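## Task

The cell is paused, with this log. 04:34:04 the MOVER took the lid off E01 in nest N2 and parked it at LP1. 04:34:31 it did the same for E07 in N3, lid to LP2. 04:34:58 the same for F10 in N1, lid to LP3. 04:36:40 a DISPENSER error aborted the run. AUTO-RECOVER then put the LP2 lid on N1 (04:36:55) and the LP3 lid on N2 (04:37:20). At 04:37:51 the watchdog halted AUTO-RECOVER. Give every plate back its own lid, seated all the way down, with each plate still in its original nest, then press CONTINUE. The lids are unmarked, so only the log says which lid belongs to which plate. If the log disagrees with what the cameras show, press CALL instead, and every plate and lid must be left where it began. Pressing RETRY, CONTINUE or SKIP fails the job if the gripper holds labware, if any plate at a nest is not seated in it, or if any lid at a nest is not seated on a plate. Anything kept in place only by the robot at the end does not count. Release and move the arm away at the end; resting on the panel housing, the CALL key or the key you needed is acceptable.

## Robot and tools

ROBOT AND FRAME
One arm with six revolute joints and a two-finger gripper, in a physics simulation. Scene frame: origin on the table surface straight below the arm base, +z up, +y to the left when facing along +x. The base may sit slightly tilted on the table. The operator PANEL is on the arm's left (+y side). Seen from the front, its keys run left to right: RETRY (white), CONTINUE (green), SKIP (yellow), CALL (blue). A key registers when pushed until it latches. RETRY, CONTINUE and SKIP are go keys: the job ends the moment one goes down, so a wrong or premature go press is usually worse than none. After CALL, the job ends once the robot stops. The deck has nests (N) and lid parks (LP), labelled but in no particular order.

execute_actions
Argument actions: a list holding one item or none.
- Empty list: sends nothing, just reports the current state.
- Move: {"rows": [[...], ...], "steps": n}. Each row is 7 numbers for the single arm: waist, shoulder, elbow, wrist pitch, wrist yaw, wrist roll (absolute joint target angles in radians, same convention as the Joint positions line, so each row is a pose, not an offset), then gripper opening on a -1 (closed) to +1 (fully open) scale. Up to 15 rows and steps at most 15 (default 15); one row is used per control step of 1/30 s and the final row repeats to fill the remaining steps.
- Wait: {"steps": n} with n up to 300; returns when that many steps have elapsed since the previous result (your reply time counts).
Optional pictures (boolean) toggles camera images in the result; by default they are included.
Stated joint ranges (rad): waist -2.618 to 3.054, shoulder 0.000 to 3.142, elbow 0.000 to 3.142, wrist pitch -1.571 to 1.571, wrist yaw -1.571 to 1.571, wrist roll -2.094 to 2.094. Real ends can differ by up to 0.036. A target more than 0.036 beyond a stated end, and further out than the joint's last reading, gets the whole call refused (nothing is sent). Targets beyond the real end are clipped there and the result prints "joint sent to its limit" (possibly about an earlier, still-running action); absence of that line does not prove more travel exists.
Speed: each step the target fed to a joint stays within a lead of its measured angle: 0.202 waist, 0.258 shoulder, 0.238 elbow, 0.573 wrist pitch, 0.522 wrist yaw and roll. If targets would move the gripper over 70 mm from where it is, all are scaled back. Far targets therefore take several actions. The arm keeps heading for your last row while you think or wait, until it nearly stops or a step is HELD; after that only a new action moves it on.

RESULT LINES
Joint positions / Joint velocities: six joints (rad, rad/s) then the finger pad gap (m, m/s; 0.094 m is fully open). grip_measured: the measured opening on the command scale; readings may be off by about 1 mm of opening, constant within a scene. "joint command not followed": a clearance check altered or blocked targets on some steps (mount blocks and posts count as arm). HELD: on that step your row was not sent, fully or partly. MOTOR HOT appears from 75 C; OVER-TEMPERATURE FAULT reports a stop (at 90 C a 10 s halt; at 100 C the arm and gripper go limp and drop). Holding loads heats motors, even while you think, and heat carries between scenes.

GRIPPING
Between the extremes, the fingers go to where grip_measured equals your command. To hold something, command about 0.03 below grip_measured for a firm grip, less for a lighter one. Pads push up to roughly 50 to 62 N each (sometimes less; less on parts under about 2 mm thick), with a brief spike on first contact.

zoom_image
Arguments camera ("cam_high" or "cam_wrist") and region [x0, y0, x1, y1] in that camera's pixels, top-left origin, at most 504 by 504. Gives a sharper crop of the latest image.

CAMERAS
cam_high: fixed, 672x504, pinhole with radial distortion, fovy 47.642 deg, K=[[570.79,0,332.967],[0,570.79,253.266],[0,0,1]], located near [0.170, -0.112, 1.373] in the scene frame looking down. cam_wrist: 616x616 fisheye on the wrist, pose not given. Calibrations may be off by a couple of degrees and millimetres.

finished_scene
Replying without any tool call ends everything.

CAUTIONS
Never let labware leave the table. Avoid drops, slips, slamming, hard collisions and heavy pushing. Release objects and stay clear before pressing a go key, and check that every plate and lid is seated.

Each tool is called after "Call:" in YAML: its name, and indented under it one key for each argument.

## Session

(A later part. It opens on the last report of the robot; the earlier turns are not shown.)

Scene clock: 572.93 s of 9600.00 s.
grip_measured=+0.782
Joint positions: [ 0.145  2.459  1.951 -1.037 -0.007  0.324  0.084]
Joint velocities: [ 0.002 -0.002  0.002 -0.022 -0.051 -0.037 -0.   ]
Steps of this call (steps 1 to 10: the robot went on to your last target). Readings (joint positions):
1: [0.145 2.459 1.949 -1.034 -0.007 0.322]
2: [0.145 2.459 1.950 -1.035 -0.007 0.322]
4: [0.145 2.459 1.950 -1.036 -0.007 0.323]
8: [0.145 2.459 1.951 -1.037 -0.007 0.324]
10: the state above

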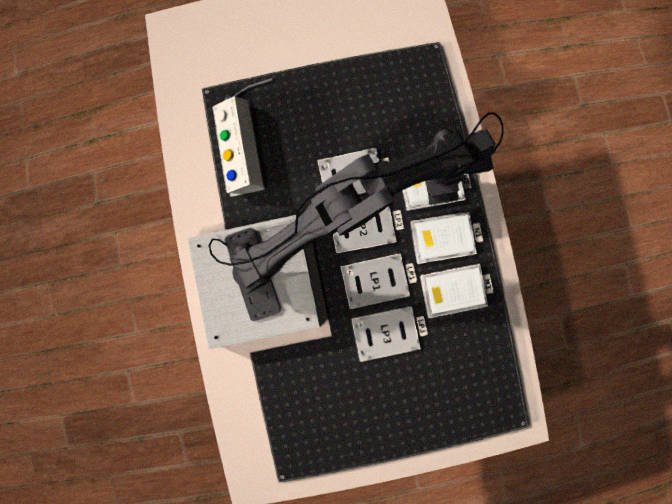

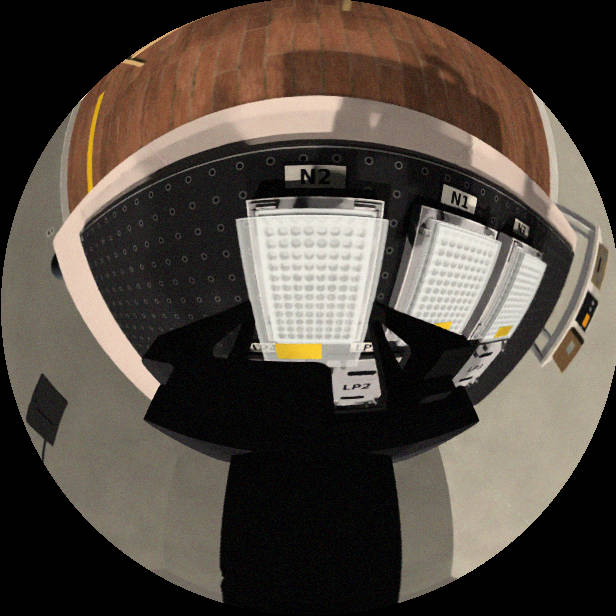

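Call:
execute_actions:
  actions:
    - {"rows": [[0.130,2.470,1.945,-1.025,-0.008,0.330,0.75],[0.130,2.476,1.938,-1.018,-0.008,0.330,0.75],[0.130,2.480,1.934,-1.012,-0.008,0.330,0.75],[0.134,2.481,1.932,-1.006,-0.008,0.330,0.75],[0.134,2.481,1.930,-1.000,-0.008,0.330,0.75],[0.134,2.481,1.929,-0.995,-0.008,0.330,0.75],[0.134,2.481,1.928,-0.990,-0.008,0.330,0.75],[0.134,2.481,1.927,-0.986,-0.008,0.330,0.75],[0.134,2.481,1.927,-0.983,-0.008,0.330,0.75],[0.134,2.481,1.927,-0.982,-0.008,0.330,0.75]], "steps": 15}
  pictures: false

Call:
execute_actions:
  actions:
    - {"steps": 10}

Call:
zoom_image:
  camera: "cam_wrist"
  region: [215, 190, 400, 370]

Scene clock: 577.67 s of 9600.00 s.
grip_measured=+0.782
Joint positions: [ 0.141  2.481  1.933 -1.006 -0.007  0.324  0.084]
Joint velocities: [ 0.017 -0.002 -0.002  0.051 -0.022  0.037 -0.001]
Steps of this call (steps 1 to 15: the robot went on to your last target; steps 16 to 90: nothing new was sent; then 1.23 s passed at rest; steps 91 to 105: all 15 steps of this action). Readings (joint positions):
91: [0.144 2.459 1.951 -1.038 -0.007 0.324]
92: [0.144 2.459 1.951 -1.038 -0.007 0.324]
94: [0.142 2.462 1.951 -1.034 -0.007 0.324]
98: [0.141 2.471 1.939 -1.019 -0.007 0.324]
105: the state above

Scene clock: 578.00 s of 9600.00 s.
grip_measured=+0.782
Joint positions: [ 0.141  2.481  1.933 -1.    -0.007  0.324  0.084]
Joint velocities: [ 0.002 -0.032 -0.017 -0.037  0.066 -0.037 -0.   ]
Steps of this call (steps 1 to 10: the robot went on to your last target). Readings (joint positions):
1: [0.141 2.481 1.933 -1.004 -0.007 0.324]
2: [0.141 2.481 1.933 -1.003 -0.007 0.324]
4: [0.141 2.481 1.933 -1.002 -0.007 0.324]
8: [0.141 2.481 1.933 -1.001 -0.007 0.324]
10: the state above

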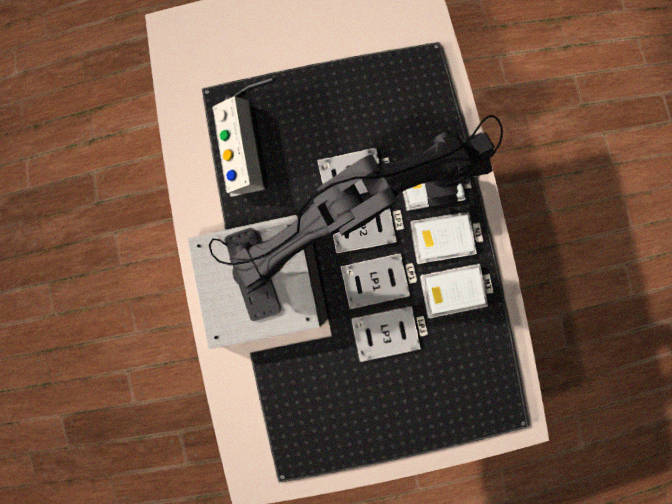

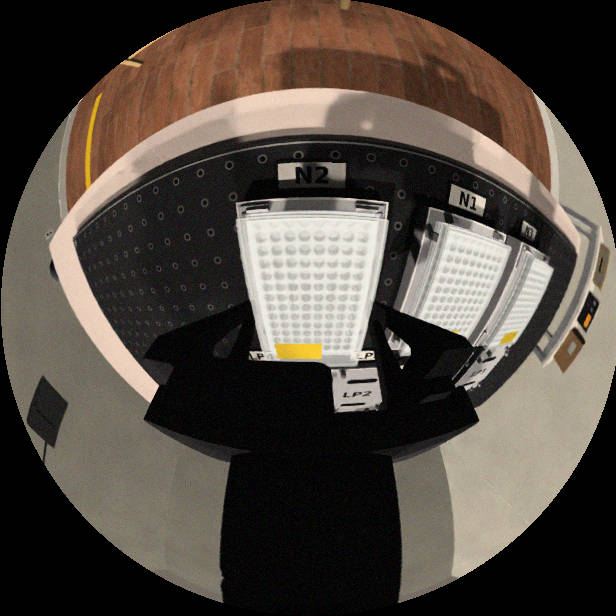

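Region (215, 190, 400, 370) of cam_wrist's 616x616 image, scaled by 2.724, with more detail than that image has; it fills the top 490 rows of this view, and the rest is white.

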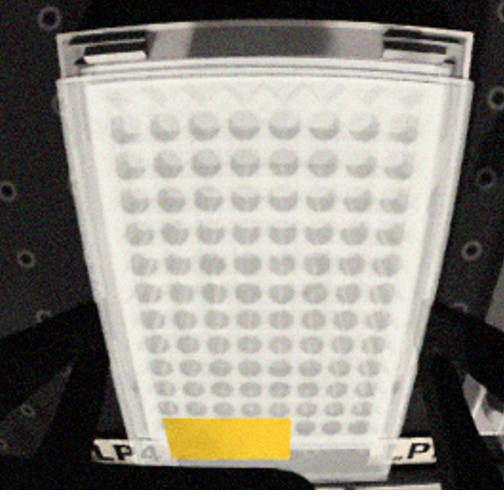

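Call:
zoom_image:
  camera: "cam_wrist"
  region: [225, 190, 400, 260]

Region (225, 190, 400, 260) of cam_wrist's 616x616 image, scaled by 2.880, with more detail than that image has; it fills the top 202 rows of this view, and the rest is white.

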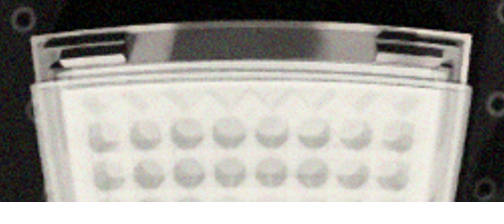

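Call:
execute_actions:
  actions:
    - {"rows": [[0.134,2.481,1.922,-0.979,-0.008,0.330,0.75],[0.134,2.481,1.918,-0.976,-0.008,0.330,0.75],[0.134,2.481,1.915,-0.973,-0.008,0.330,0.75],[0.134,2.481,1.914,-0.970,-0.008,0.330,0.75],[0.134,2.481,1.914,-0.967,-0.008,0.330,0.75],[0.134,2.481,1.914,-0.965,-0.008,0.330,0.75]], "steps": 15}
  pictures: false

Call:
execute_actions:
  actions:
    - {"steps": 8}

Call:
zoom_image:
  camera: "cam_wrist"
  region: [215, 190, 400, 370]

Scene clock: 595.57 s of 9600.00 s.
grip_measured=+0.782
Joint positions: [ 0.141  2.481  1.921 -0.984 -0.007  0.324  0.084]
Joint velocities: [-0.007 -0.007 -0.017  0.022  0.022 -0.022  0.   ]
Steps of this call (steps 1 to 15: the robot went on to your last target; steps 16 to 90: nothing new was sent; then 14.07 s passed at rest; steps 91 to 105: all 15 steps of this action). Readings (joint positions):
91: [0.141 2.481 1.933 -0.999 -0.007 0.324]
92: [0.141 2.481 1.933 -0.999 -0.007 0.324]
94: [0.141 2.481 1.929 -0.994 -0.007 0.324]
98: [0.141 2.481 1.921 -0.988 -0.007 0.324]
105: the state above

Scene clock: 595.83 s of 9600.00 s.
grip_measured=+0.782
Joint positions: [ 0.141  2.481  1.921 -0.983 -0.007  0.324  0.084]
Joint velocities: [ 0.012  0.007  0.002  0.022  0.037  0.007 -0.001]
Steps of this call (steps 1 to 8: the robot went on to your last target). Readings (joint positions):
1: [0.141 2.481 1.921 -0.984 -0.007 0.324]
2: [0.141 2.481 1.921 -0.983 -0.007 0.324]
4: [0.141 2.481 1.921 -0.983 -0.007 0.324]
8: the state above

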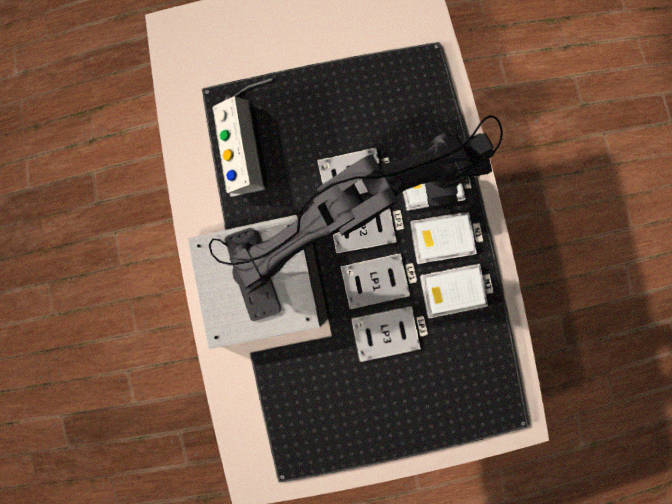

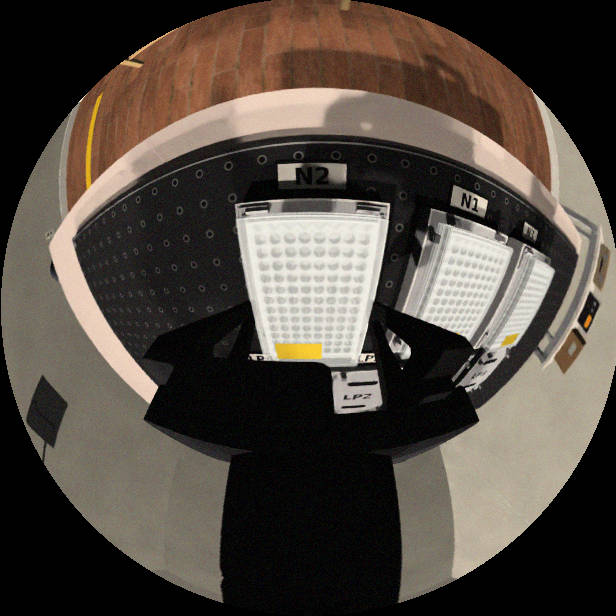

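Region (215, 190, 400, 370) of cam_wrist's 616x616 image, scaled by 2.724, with more detail than that image has; it fills the top 490 rows of this view, and the rest is white.

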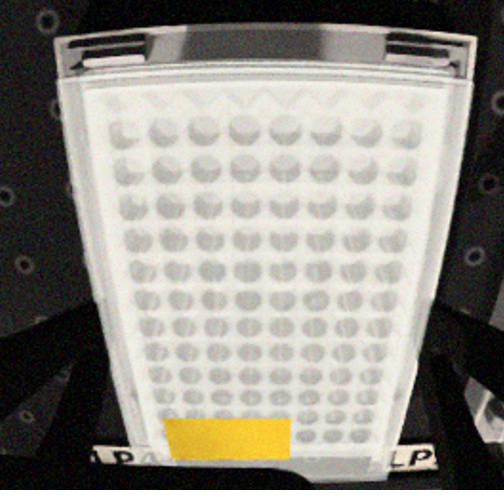

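Call:
execute_actions:
  actions:
    - {"rows": [[0.134,2.495,1.914,-0.963,-0.008,0.330,0.75],[0.134,2.501,1.914,-0.961,-0.008,0.330,0.75],[0.134,2.501,1.914,-0.959,-0.008,0.330,0.75],[0.134,2.498,1.914,-0.958,-0.008,0.330,0.75],[0.134,2.492,1.914,-0.958,-0.008,0.330,0.75],[0.134,2.490,1.914,-0.958,-0.008,0.330,0.75]], "steps": 15}
  pictures: false

Call:
execute_actions:
  actions:
    - {"steps": 6}

Call:
zoom_image:
  camera: "cam_wrist"
  region: [215, 190, 400, 370]

Scene clock: 599.43 s of 9600.00 s.
grip_measured=+0.782
Joint positions: [ 0.141  2.49   1.921 -0.976 -0.007  0.324  0.084]
Joint velocities: [-0.002  0.007 -0.002  0.007 -0.007 -0.007 -0.   ]
Steps of this call (steps 1 to 15: the robot went on to your last target; steps 16 to 90: nothing new was sent; then 0.10 s passed at rest; steps 91 to 105: all 15 steps of this action). Readings (joint positions):
91: [0.141 2.481 1.921 -0.983 -0.007 0.324]
92: [0.141 2.482 1.921 -0.982 -0.007 0.324]
94: [0.141 2.485 1.921 -0.979 -0.007 0.324]
98: [0.141 2.490 1.921 -0.978 -0.007 0.324]
105: the state above

Scene clock: 599.63 s of 9600.00 s.
grip_measured=+0.782
Joint positions: [ 0.141  2.49   1.921 -0.976 -0.007  0.324  0.084]
Joint velocities: [-0.007 -0.007 -0.002  0.007  0.022 -0.022  0.001]
Steps of this call (steps 1 to 6: the robot went on to your last target). Readings (joint positions):
1: [0.141 2.490 1.921 -0.976 -0.007 0.324]
2: [0.141 2.490 1.921 -0.976 -0.007 0.324]
4: [0.141 2.490 1.921 -0.976 -0.007 0.324]
6: the state above

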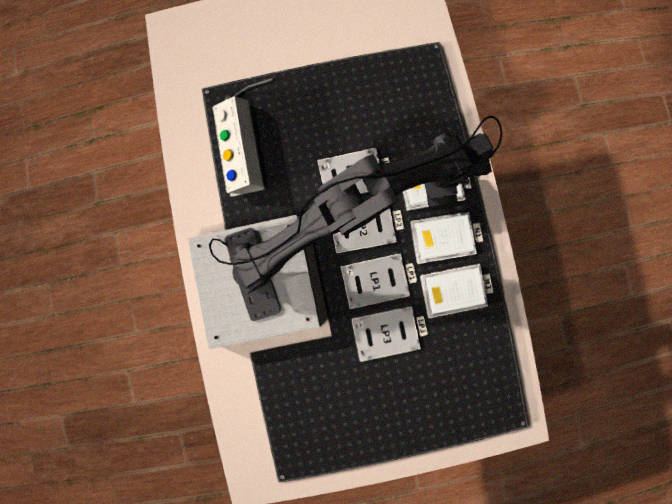

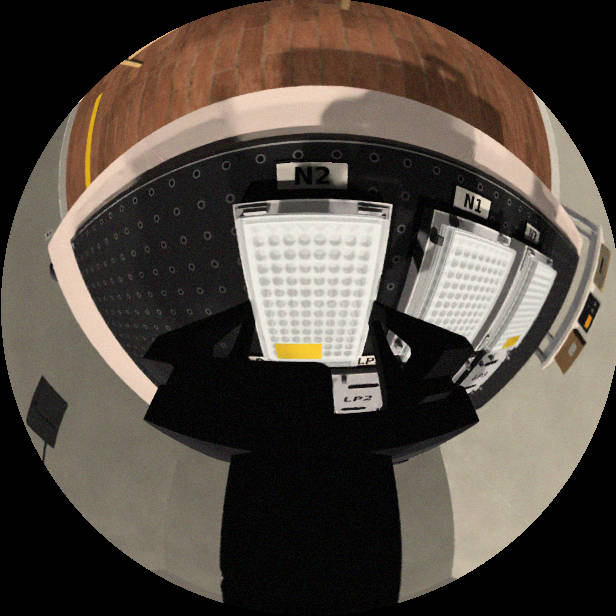

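Region (215, 190, 400, 370) of cam_wrist's 616x616 image, scaled by 2.724, with more detail than that image has; it fills the top 490 rows of this view, and the rest is white.

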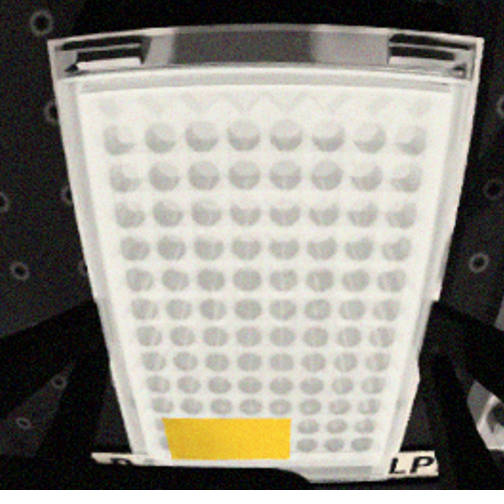

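Call:
execute_actions:
  actions:
    - {"rows": [[0.134,2.504,1.914,-0.957,-0.008,0.330,0.75],[0.134,2.510,1.914,-0.956,-0.008,0.330,0.75],[0.134,2.506,1.914,-0.955,-0.008,0.330,0.75],[0.134,2.498,1.914,-0.954,-0.008,0.330,0.75],[0.134,2.494,1.914,-0.954,-0.008,0.330,0.75]], "steps": 15}

Call:
zoom_image:
  camera: "cam_wrist"
  region: [215, 190, 400, 370]

Scene clock: 602.13 s of 9600.00 s.
grip_measured=+0.782
Joint positions: [ 0.141  2.494  1.921 -0.972 -0.007  0.324  0.084]
Joint velocities: [ 0.017 -0.002 -0.007 -0.022 -0.007  0.037 -0.   ]
Steps of this call (steps 1 to 15: the robot went on to your last target; steps 16 to 60: nothing new was sent; steps 61 to 75: all 15 steps of this action). Readings (joint positions):
61: [0.141 2.490 1.921 -0.976 -0.007 0.324]
62: [0.141 2.491 1.921 -0.976 -0.007 0.324]
64: [0.141 2.493 1.921 -0.974 -0.007 0.324]
68: [0.141 2.494 1.921 -0.973 -0.007 0.324]
75: the state above

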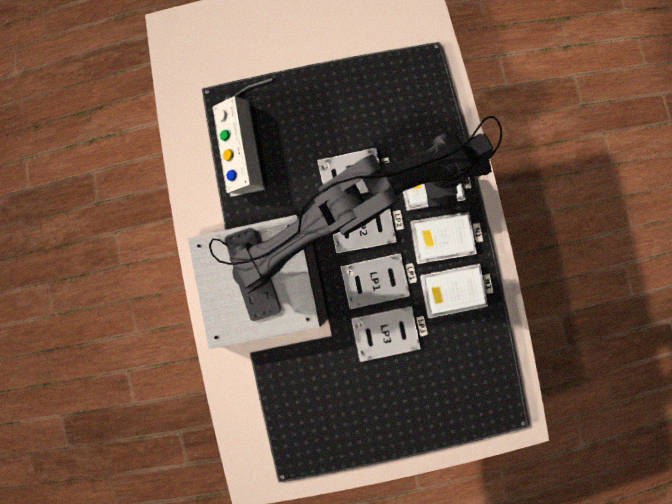

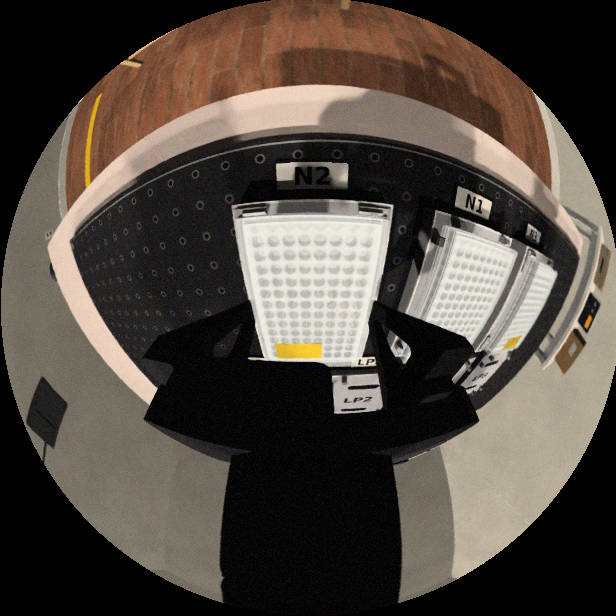

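Region (215, 190, 400, 370) of cam_wrist's 616x616 image, scaled by 2.724, with more detail than that image has; it fills the top 490 rows of this view, and the rest is white.

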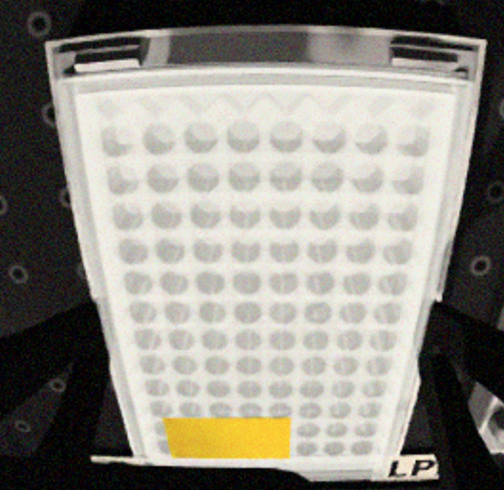

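Call:
execute_actions:
  actions:
    - {"rows": [[0.136,2.494,1.916,-0.958,-0.008,0.328,0.765],[0.136,2.494,1.916,-0.958,-0.008,0.328,0.775],[0.136,2.494,1.916,-0.958,-0.008,0.328,0.785],[0.136,2.494,1.916,-0.958,-0.008,0.328,0.80],[0.136,2.494,1.916,-0.958,-0.008,0.328,0.82],[0.136,2.494,1.916,-0.958,-0.008,0.328,0.84],[0.136,2.494,1.916,-0.958,-0.008,0.328,0.87],[0.136,2.494,1.916,-0.958,-0.008,0.328,0.90],[0.136,2.494,1.916,-0.958,-0.008,0.328,0.93],[0.136,2.494,1.916,-0.958,-0.008,0.328,0.96],[0.136,2.494,1.916,-0.958,-0.008,0.328,0.98],[0.136,2.494,1.916,-0.958,-0.008,0.328,1.0]], "steps": 15}

Call:
zoom_image:
  camera: "cam_wrist"
  region: [215, 190, 400, 370]

Scene clock: 605.13 s of 9600.00 s.
grip_measured=+1.000
Joint positions: [ 0.141  2.494  1.921 -0.972 -0.007  0.324  0.094]
Joint velocities: [-0.002 -0.002 -0.002 -0.051 -0.081  0.066  0.   ]
Steps of this call (steps 1 to 15: the robot went on to your last target; steps 16 to 75: nothing new was sent; steps 76 to 90: all 15 steps of this action). Readings (joint positions):
76: [0.141 2.494 1.921 -0.972 -0.007 0.324]
77: [0.141 2.494 1.921 -0.972 -0.007 0.324]
79: [0.141 2.494 1.921 -0.972 -0.007 0.324]
83: [0.141 2.494 1.921 -0.972 -0.007 0.324]
90: the state above

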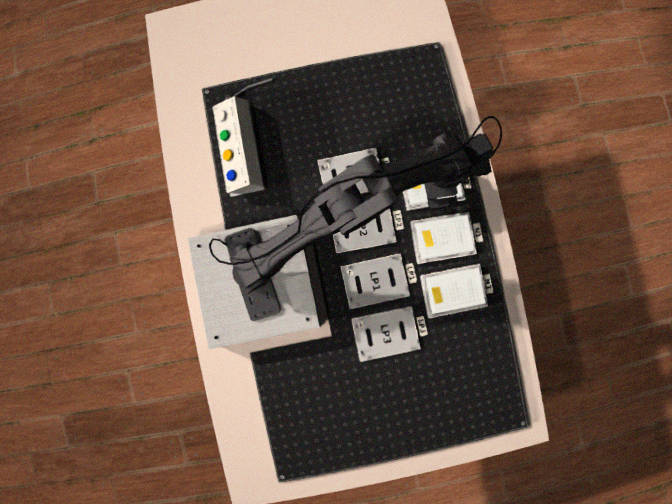

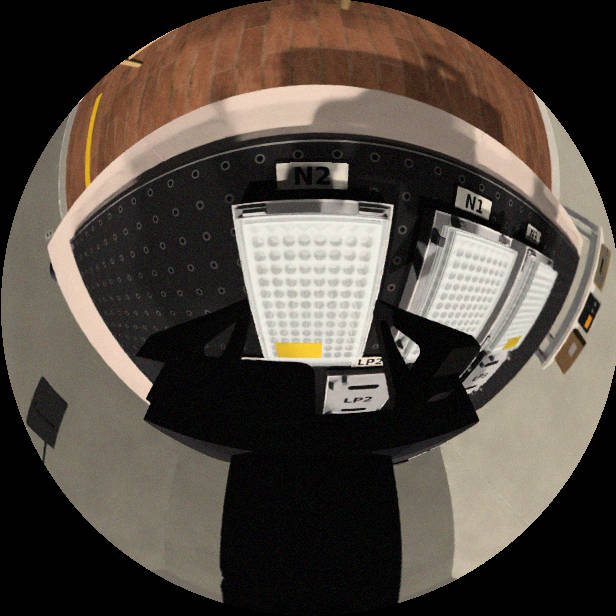

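Region (215, 190, 400, 370) of cam_wrist's 616x616 image, scaled by 2.724, with more detail than that image has; it fills the top 490 rows of this view, and the rest is white.

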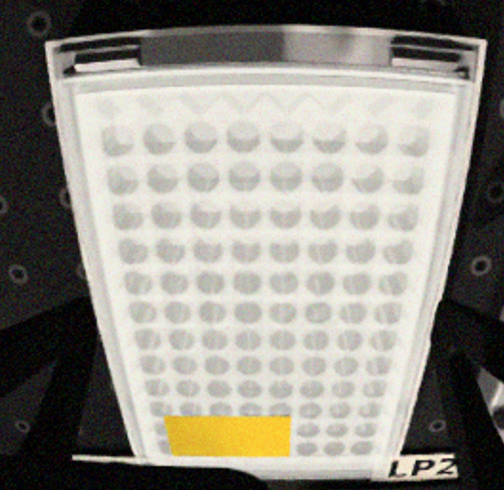

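Call:
execute_actions:
  actions:
    - {"rows": [[0.136,2.452,1.916,-0.958,-0.008,0.328,1.0],[0.136,2.452,1.916,-0.958,-0.008,0.328,1.0],[0.136,2.4515,1.916,-0.958,-0.008,0.328,1.0],[0.136,2.4500,1.916,-0.958,-0.008,0.328,1.0],[0.136,2.4463,1.916,-0.958,-0.008,0.328,1.0],[0.136,2.4413,1.916,-0.958,-0.008,0.328,1.0],[0.136,2.4356,1.916,-0.958,-0.008,0.328,1.0],[0.136,2.4291,1.916,-0.958,-0.008,0.328,1.0],[0.136,2.4219,1.916,-0.958,-0.008,0.328,1.0],[0.136,2.4139,1.916,-0.958,-0.008,0.328,1.0],[0.142,2.4053,1.916,-0.958,-0.008,0.322,1.0],[0.147,2.3961,1.916,-0.958,-0.008,0.318,1.0],[0.1481,2.3863,1.914,-0.957,-0.008,0.3177,1.0],[0.1513,2.3759,1.912,-0.957,-0.008,0.3169,1.0],[0.1565,2.3650,1.911,-0.956,-0.008,0.3157,1.0]], "steps": 15}
  pictures: false

Call:
execute_actions:
  actions:
    - {"rows": [[0.1637,2.3536,1.9104,-0.9559,-0.008,0.3139,1.0],[0.1728,2.3418,1.9086,-0.9556,-0.008,0.3116,1.0],[0.1837,2.3295,1.9057,-0.9551,-0.008,0.3089,0.95],[0.1964,2.3168,1.9018,-0.9545,-0.008,0.3058,0.88],[0.2108,2.3037,1.8967,-0.9537,-0.008,0.3023,0.81],[0.2267,2.2904,1.8907,-0.9527,-0.008,0.2983,0.74],[0.2442,2.2767,1.8837,-0.9515,-0.008,0.2940,0.67],[0.2631,2.2627,1.8758,-0.9502,-0.008,0.2893,0.60],[0.2834,2.2486,1.8670,-0.9488,-0.008,0.2843,0.53],[0.3051,2.2342,1.8573,-0.9472,-0.008,0.2790,0.46],[0.3280,2.2196,1.8468,-0.9455,-0.008,0.2733,0.39],[0.3520,2.2050,1.8356,-0.9437,-0.008,0.2674,0.32],[0.3771,2.1902,1.8236,-0.9417,-0.008,0.2612,0.25],[0.4033,2.1754,1.8110,-0.9397,-0.008,0.2547,0.18],[0.4304,2.1605,1.7977,-0.9375,-0.008,0.2480,0.11]], "steps": 15}
  pictures: false

Call:
execute_actions:
  actions:
    - {"rows": [[0.4584,2.1456,1.7838,-0.9352,-0.008,0.2411,0.04],[0.4871,2.1308,1.7694,-0.9329,-0.008,0.2340,-0.03],[0.5167,2.1160,1.7544,-0.9304,-0.008,0.2267,-0.10],[0.5468,2.1014,1.7389,-0.9279,-0.008,0.2193,-0.17],[0.5776,2.0868,1.7230,-0.9253,-0.008,0.2117,-0.24],[0.6088,2.0724,1.7067,-0.9226,-0.008,0.2040,-0.31],[0.6405,2.0583,1.6901,-0.9199,-0.008,0.1961,-0.38],[0.6726,2.0443,1.6731,-0.9171,-0.008,0.1882,-0.45],[0.7049,2.0306,1.6558,-0.9143,-0.008,0.1802,-0.52],[0.7375,2.0173,1.6383,-0.9114,-0.008,0.1722,-0.59],[0.7702,2.0042,1.6206,-0.9085,-0.008,0.1641,-0.66],[0.8030,1.9915,1.6027,-0.9056,-0.008,0.1560,-0.73],[0.8358,1.9792,1.5847,-0.9027,-0.008,0.1479,-0.80],[0.8685,1.9674,1.5666,-0.8997,-0.008,0.1398,-0.86],[0.9011,1.9560,1.5485,-0.8968,-0.008,0.1318,-0.91]], "steps": 15}
  pictures: false

Call:
execute_actions:
  actions:
    - {"rows": [[0.9334,1.9451,1.5304,-0.8938,-0.008,0.1238,-0.95],[0.9655,1.9347,1.5123,-0.8908,-0.008,0.1159,-0.98],[0.9972,1.9249,1.4943,-0.8879,-0.008,0.1080,-1.0],[1.0284,1.9157,1.4764,-0.8850,-0.008,0.1003,-1.0],[1.0592,1.9071,1.4587,-0.8821,-0.008,0.0927,-1.0],[1.0893,1.8991,1.4412,-0.8792,-0.008,0.0853,-1.0],[1.1189,1.8919,1.4239,-0.8764,-0.008,0.0780,-1.0],[1.1476,1.8854,1.4069,-0.8736,-0.008,0.0709,-1.0],[1.1756,1.8797,1.3903,-0.8709,-0.008,0.0640,-1.0],[1.2027,1.8747,1.3740,-0.8682,-0.008,0.0573,-1.0],[1.2289,1.8706,1.3581,-0.8656,-0.008,0.0508,-1.0],[1.2540,1.8673,1.3426,-0.8631,-0.008,0.0446,-1.0],[1.2780,1.8649,1.3276,-0.8606,-0.008,0.0387,-1.0],[1.3009,1.8635,1.3132,-0.8583,-0.008,0.0330,-1.0],[1.3226,1.8630,1.2993,-0.8560,-0.008,0.0277,-1.0]], "steps": 15}
  pictures: false

Call:
execute_actions:
  actions:
    - {"rows": [[1.3429,1.8630,1.2860,-0.8538,-0.008,0.0227,-1.0],[1.3618,1.8630,1.2734,-0.8518,-0.008,0.0180,-1.0],[1.3793,1.8630,1.2614,-0.8498,-0.008,0.0137,-1.0],[1.3952,1.8630,1.2502,-0.8480,-0.008,0.0097,-1.0],[1.4096,1.8630,1.2397,-0.8463,-0.008,0.0062,-1.0],[1.4223,1.8630,1.2300,-0.8447,-0.008,0.0031,-1.0],[1.4332,1.8630,1.2212,-0.8433,-0.008,0.0004,-1.0],[1.4423,1.8630,1.2133,-0.8420,-0.008,-0.0019,-1.0],[1.4495,1.8630,1.2063,-0.8408,-0.008,-0.0037,-1.0],[1.4547,1.8630,1.2003,-0.8398,-0.008,-0.0049,-1.0],[1.4579,1.8630,1.1952,-0.8390,-0.008,-0.0057,-1.0],[1.4590,1.8630,1.1913,-0.8384,-0.008,-0.0060,-1.0],[1.4590,1.8630,1.1884,-0.8379,-0.008,-0.0060,-1.0],[1.4590,1.8630,1.1866,-0.8376,-0.008,-0.0060,-1.0],[1.4590,1.8630,1.1860,-0.8375,-0.008,-0.0060,-1.0]], "steps": 15}
  pictures: false

Call:
execute_actions:
  actions:
    - {"steps": 12}

Call:
zoom_image:
  camera: "cam_high"
  region: [300, 140, 520, 370]

Scene clock: 659.00 s of 9600.00 s.
grip_measured=+1.000
Joint positions: [ 0.141  2.424  1.921 -0.972 -0.007  0.324  0.094]
Joint velocities: [-0.002 -0.344  0.002 -0.022 -0.007  0.037  0.   ]
Steps of this call (steps 1 to 15: the robot went on to your last target; steps 16 to 90: nothing new was sent; then 50.37 s passed at rest; steps 91 to 105: all 15 steps of this action). Readings (joint positions):
91: [0.141 2.494 1.921 -0.972 -0.007 0.324]
92: [0.141 2.494 1.921 -0.972 -0.007 0.324]
94: [0.141 2.494 1.921 -0.972 -0.007 0.324]
98: [0.141 2.487 1.921 -0.972 -0.007 0.324]
105: the state above

Scene clock: 659.50 s of 9600.00 s.
grip_measured=+0.144
Joint positions: [ 0.377  2.22   1.829 -0.954 -0.007  0.278  0.054]
Joint velocities: [ 0.75  -0.422 -0.364 -0.022 -0.007 -0.139 -0.064]
Steps of this call (steps 1 to 15: all 15 steps of this action). Readings (joint positions):
1: [0.142 2.412 1.921 -0.972 -0.007 0.323]
2: [0.145 2.400 1.921 -0.972 -0.007 0.322]
4: [0.157 2.374 1.920 -0.970 -0.007 0.320]
8: [0.210 2.318 1.899 -0.965 -0.007 0.310]
15: the state above

Scene clock: 660.00 s of 9600.00 s.
grip_measured=-0.884
Joint positions: [ 0.844  2.009  1.589 -0.917 -0.008  0.171  0.005]
Joint velocities: [ 0.926 -0.339 -0.53   0.095 -0.051 -0.256 -0.049]
Steps of this call (steps 1 to 15: all 15 steps of this action). Readings (joint positions):
1: [0.405 2.205 1.816 -0.952 -0.007 0.272]
2: [0.433 2.191 1.802 -0.950 -0.007 0.266]
4: [0.491 2.161 1.773 -0.946 -0.007 0.253]
8: [0.614 2.102 1.710 -0.936 -0.007 0.225]
15: the state above

Scene clock: 660.50 s of 9600.00 s.
grip_measured=-0.986
Joint positions: [ 1.283  1.898  1.333 -0.88  -0.01   0.06   0.001]
Joint velocities: [ 0.618 -0.046 -0.442  0.051  0.051 -0.183 -0.001]
Steps of this call (steps 1 to 15: all 15 steps of this action). Readings (joint positions):
1: [0.877 1.998 1.571 -0.914 -0.008 0.163]
2: [0.910 1.986 1.553 -0.912 -0.008 0.155]
4: [0.974 1.966 1.516 -0.906 -0.009 0.140]
8: [1.097 1.930 1.445 -0.896 -0.010 0.109]
15: the state above

Scene clock: 661.00 s of 9600.00 s.
grip_measured=-0.986
Joint positions: [ 1.455  1.896  1.195 -0.863 -0.01   0.004  0.001]
Joint velocities: [-0.017  0.012 -0.061  0.066 -0.095 -0.022 -0.001]
Steps of this call (steps 1 to 15: all 15 steps of this action). Readings (joint positions):
1: [1.306 1.896 1.319 -0.878 -0.010 0.054]
2: [1.327 1.896 1.305 -0.876 -0.010 0.048]
4: [1.365 1.896 1.279 -0.872 -0.010 0.037]
8: [1.423 1.896 1.234 -0.868 -0.010 0.019]
15: the state above

Scene clock: 661.40 s of 9600.00 s.
grip_measured=-0.986
Joint positions: [ 1.455  1.896  1.194 -0.856 -0.01   0.     0.001]
Joint velocities: [ 0.012  0.007 -0.002 -0.007  0.037  0.022  0.   ]
Steps of this call (steps 1 to 12: the robot went on to your last target). Readings (joint positions):
1: [1.455 1.896 1.194 -0.862 -0.010 0.003]
2: [1.455 1.896 1.194 -0.862 -0.010 0.003]
4: [1.455 1.896 1.194 -0.860 -0.010 0.002]
8: [1.455 1.896 1.194 -0.857 -0.010 0.001]
12: the state above

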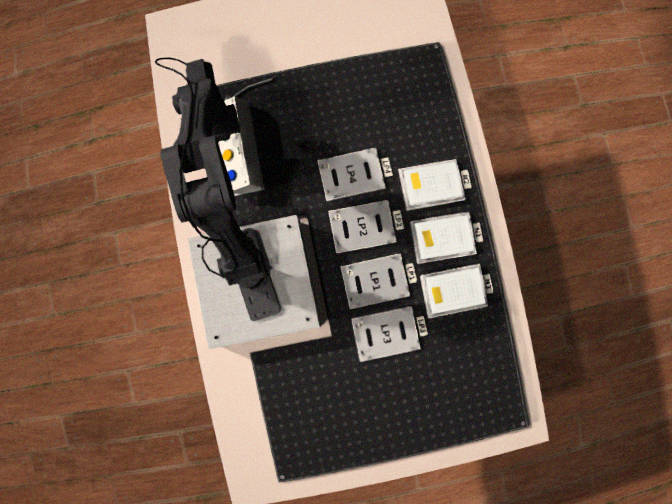

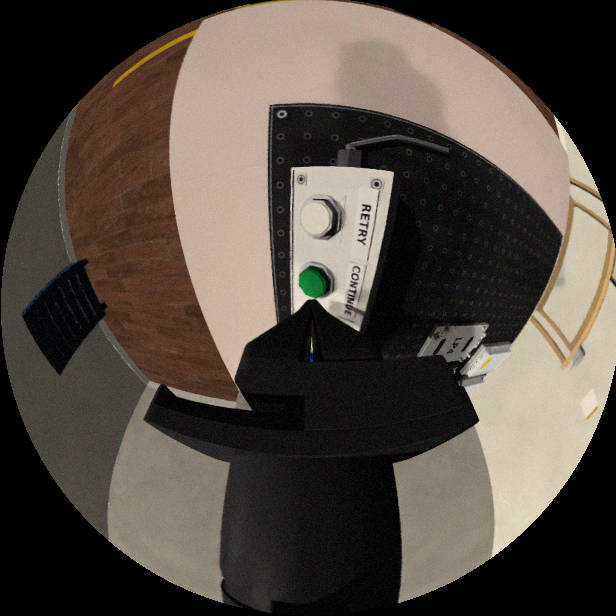

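Region (300, 140, 520, 370) of cam_high's 672x504 image, scaled by 2.191, with more detail than that image has; it fills the left 482 columns of this view, and the rest is white.

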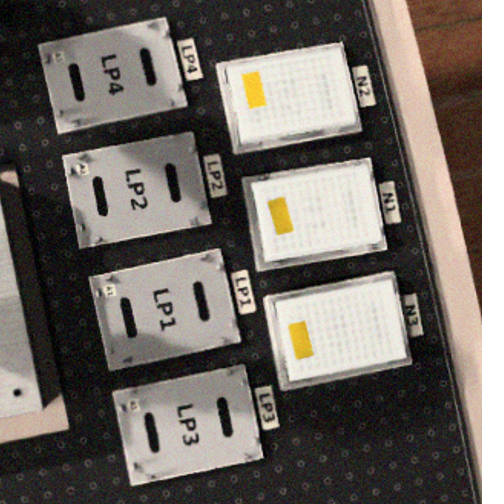

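Call:
execute_actions:
  actions:
    - {"rows": [[1.440,1.905,1.184,-0.834,-0.008,-0.006,-1.0],[1.440,1.914,1.180,-0.829,-0.008,-0.006,-1.0],[1.440,1.920,1.177,-0.823,-0.008,-0.006,-1.0],[1.444,1.922,1.174,-0.816,-0.008,-0.006,-1.0],[1.444,1.923,1.171,-0.809,-0.008,-0.006,-1.0],[1.444,1.923,1.169,-0.802,-0.008,-0.006,-1.0],[1.444,1.923,1.167,-0.796,-0.008,-0.006,-1.0],[1.444,1.923,1.166,-0.791,-0.008,-0.006,-1.0],[1.444,1.923,1.165,-0.788,-0.008,-0.006,-1.0],[1.444,1.923,1.165,-0.787,-0.008,-0.006,-1.0]], "steps": 15}
  pictures: false

Call:
execute_actions:
  actions:
    - {"steps": 10}

Call:
zoom_image:
  camera: "cam_wrist"
  region: [240, 200, 400, 360]

Scene clock: 669.37 s of 9600.00 s.
grip_measured=-0.986
Joint positions: [ 1.45   1.916  1.172 -0.811 -0.01   0.     0.001]
Joint velocities: [-0.012 -0.007 -0.012  0.11  -0.007 -0.051  0.001]
Steps of this call (steps 1 to 15: the robot went on to your last target; steps 16 to 90: nothing new was sent; then 4.47 s passed at rest; steps 91 to 105: all 15 steps of this action). Readings (joint positions):
91: [1.455 1.896 1.194 -0.855 -0.010 0.000]
92: [1.454 1.896 1.194 -0.854 -0.010 0.000]
94: [1.451 1.899 1.194 -0.849 -0.010 0.000]
98: [1.450 1.911 1.181 -0.828 -0.010 0.000]
105: the state above

Scene clock: 669.70 s of 9600.00 s.
grip_measured=-0.986
Joint positions: [ 1.45   1.916  1.172 -0.806 -0.01   0.     0.001]
Joint velocities: [-0.017 -0.007  0.007 -0.037  0.007 -0.037  0.   ]
Steps of this call (steps 1 to 10: the robot went on to your last target). Readings (joint positions):
1: [1.450 1.916 1.172 -0.810 -0.010 0.000]
2: [1.450 1.916 1.172 -0.809 -0.010 0.000]
4: [1.450 1.916 1.172 -0.807 -0.010 0.000]
8: [1.450 1.916 1.172 -0.806 -0.010 0.000]
10: the state above

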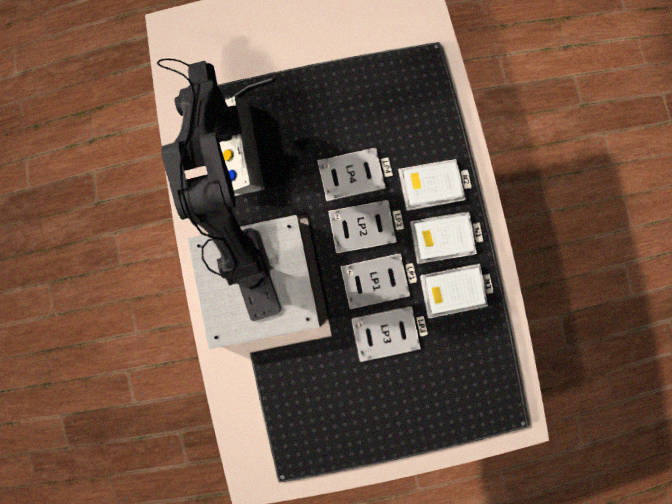

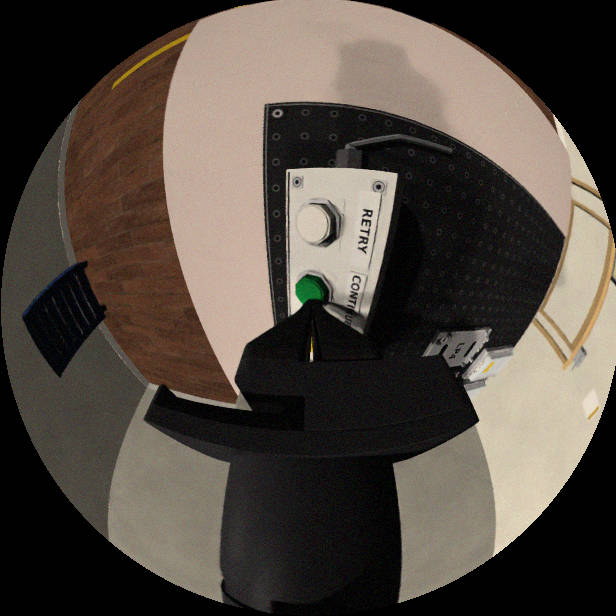

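Region (240, 200, 400, 360) of cam_wrist's 616x616 image, scaled by 3.150, with more detail than that image has.

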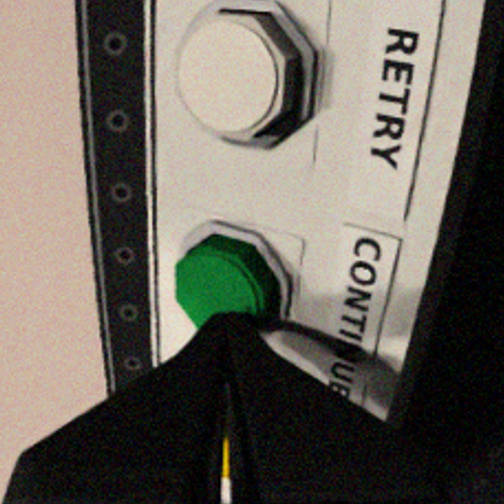

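Call:
execute_actions:
  actions:
    - {"rows": [[1.444,1.923,1.165,-0.783,-0.008,-0.006,-1.0],[1.444,1.923,1.165,-0.778,-0.008,-0.006,-1.0],[1.444,1.926,1.165,-0.773,-0.008,-0.006,-1.0],[1.444,1.930,1.165,-0.768,-0.008,-0.006,-1.0],[1.444,1.935,1.165,-0.764,-0.008,-0.006,-1.0],[1.444,1.940,1.165,-0.760,-0.008,-0.006,-1.0],[1.444,1.941,1.165,-0.757,-0.008,-0.006,-1.0],[1.444,1.940,1.165,-0.755,-0.008,-0.006,-1.0],[1.444,1.938,1.165,-0.753,-0.008,-0.006,-1.0],[1.444,1.937,1.165,-0.752,-0.008,-0.006,-1.0]], "steps": 15}
  pictures: false

Call:
execute_actions:
  actions:
    - {"steps": 8}

Call:
zoom_image:
  camera: "cam_wrist"
  region: [240, 200, 400, 360]

Scene clock: 675.40 s of 9600.00 s.
grip_measured=-0.986
Joint positions: [ 1.45   1.925  1.172 -0.78  -0.014  0.     0.001]
Joint velocities: [-0.002 -0.022  0.007 -0.066 -0.022 -0.022  0.   ]
Steps of this call (steps 1 to 15: the robot went on to your last target; steps 16 to 90: nothing new was sent; then 2.20 s passed at rest; steps 91 to 105: all 15 steps of this action). Readings (joint positions):
91: [1.450 1.916 1.172 -0.805 -0.010 0.000]
92: [1.450 1.916 1.172 -0.804 -0.010 0.000]
94: [1.450 1.916 1.172 -0.799 -0.010 0.000]
98: [1.450 1.922 1.172 -0.785 -0.010 0.000]
105: the state above

Scene clock: 675.67 s of 9600.00 s.
grip_measured=-0.986
Joint positions: [ 1.45   1.925  1.172 -0.779 -0.014  0.     0.001]
Joint velocities: [ 0.007 -0.002 -0.002 -0.037 -0.007 -0.051  0.001]
Steps of this call (steps 1 to 8: the robot went on to your last target). Readings (joint positions):
1: [1.450 1.925 1.172 -0.779 -0.014 0.000]
2: [1.450 1.925 1.172 -0.779 -0.014 0.000]
4: [1.450 1.925 1.172 -0.779 -0.014 0.000]
8: the state above

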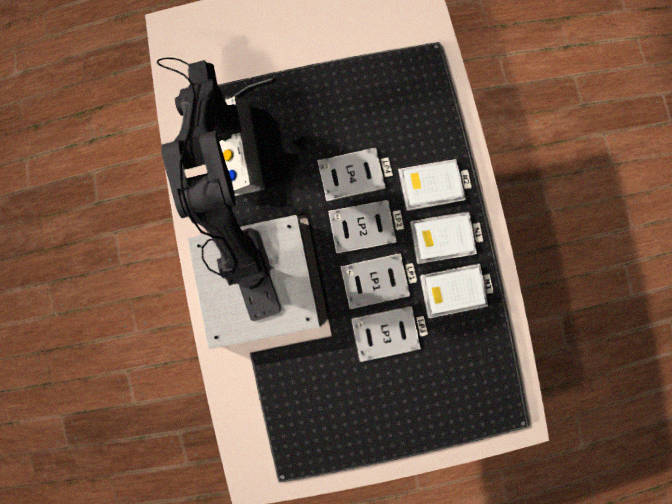

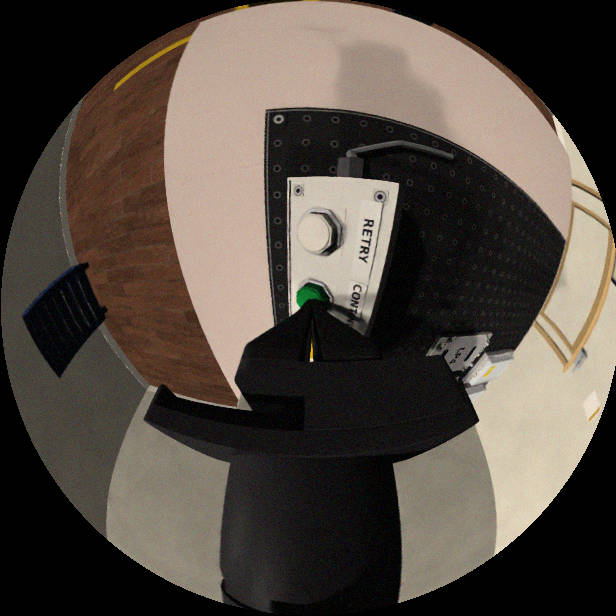

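Region (240, 200, 400, 360) of cam_wrist's 616x616 image, scaled by 3.150, with more detail than that image has.

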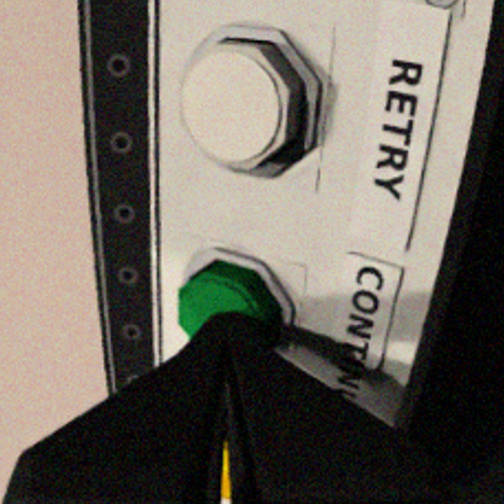

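Call:
execute_actions:
  actions:
    - {"rows": [[1.443,1.940,1.164,-0.752,-0.004,-0.006,-1.0],[1.442,1.943,1.163,-0.752,0.000,-0.006,-1.0],[1.441,1.946,1.162,-0.752,0.004,-0.006,-1.0],[1.440,1.949,1.161,-0.752,0.008,-0.006,-1.0],[1.439,1.952,1.160,-0.752,0.012,-0.006,-1.0],[1.438,1.955,1.159,-0.752,0.016,-0.006,-1.0],[1.437,1.958,1.158,-0.752,0.020,-0.006,-1.0],[1.436,1.960,1.157,-0.752,0.024,-0.006,-1.0],[1.436,1.962,1.156,-0.752,0.027,-0.006,-1.0],[1.436,1.964,1.155,-0.752,0.030,-0.006,-1.0],[1.436,1.966,1.154,-0.752,0.030,-0.006,-1.0],[1.436,1.968,1.154,-0.752,0.030,-0.006,-1.0],[1.436,1.970,1.154,-0.752,0.030,-0.006,-1.0]], "steps": 15}

Scene clock: 679.30 s of 9600.00 s.
grip_measured=-0.987
Joint positions: [ 1.45   1.937  1.172 -0.774 -0.007  0.     0.001]
Joint velocities: [-0.007  0.017  0.002 -0.022 -0.051  0.037 -0.   ]
The task's run ended inside this call: 3 steps that you had sent did not run.
Steps of this call (steps 1 to 15: the robot went on to your last target; steps 16 to 90: nothing new was sent; then 0.23 s passed at rest; steps 91 to 102: the first 12 steps of this action). Readings (joint positions):
91: [1.450 1.925 1.172 -0.779 -0.014 0.000]
92: [1.450 1.925 1.172 -0.779 -0.014 0.000]
94: [1.450 1.925 1.172 -0.779 -0.014 0.000]
98: [1.450 1.930 1.172 -0.778 -0.012 0.000]
102: [1.450 1.934 1.172 -0.776 -0.008 0.000]
The task's run has ended: the event that ends the task has happened.

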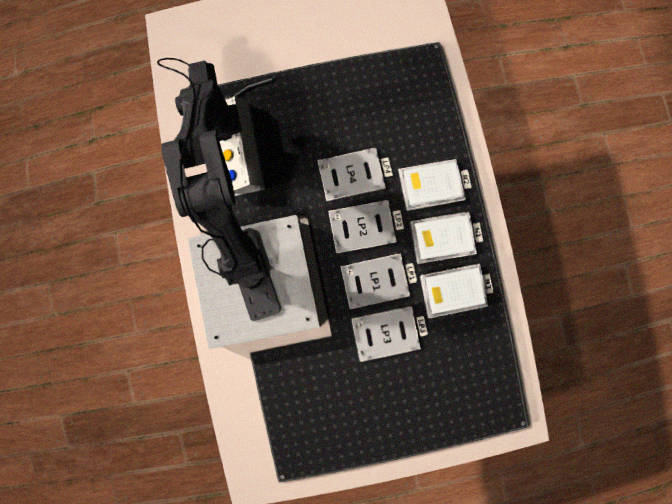

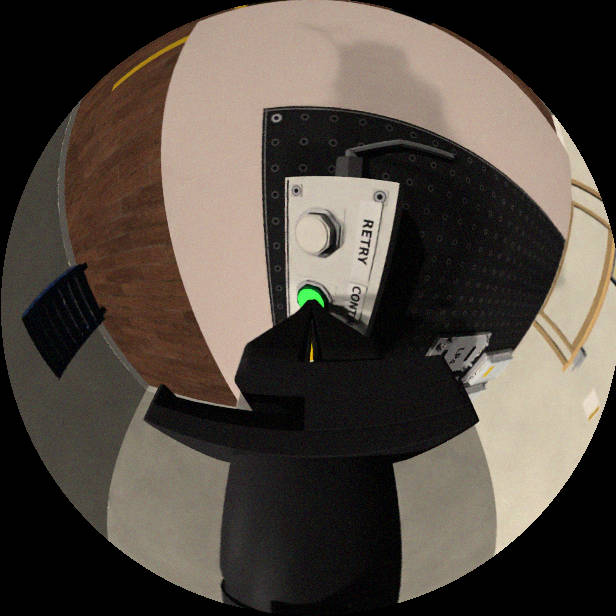

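Call:
finished_scene:
  scene: 2

The scene is finished: the task was done.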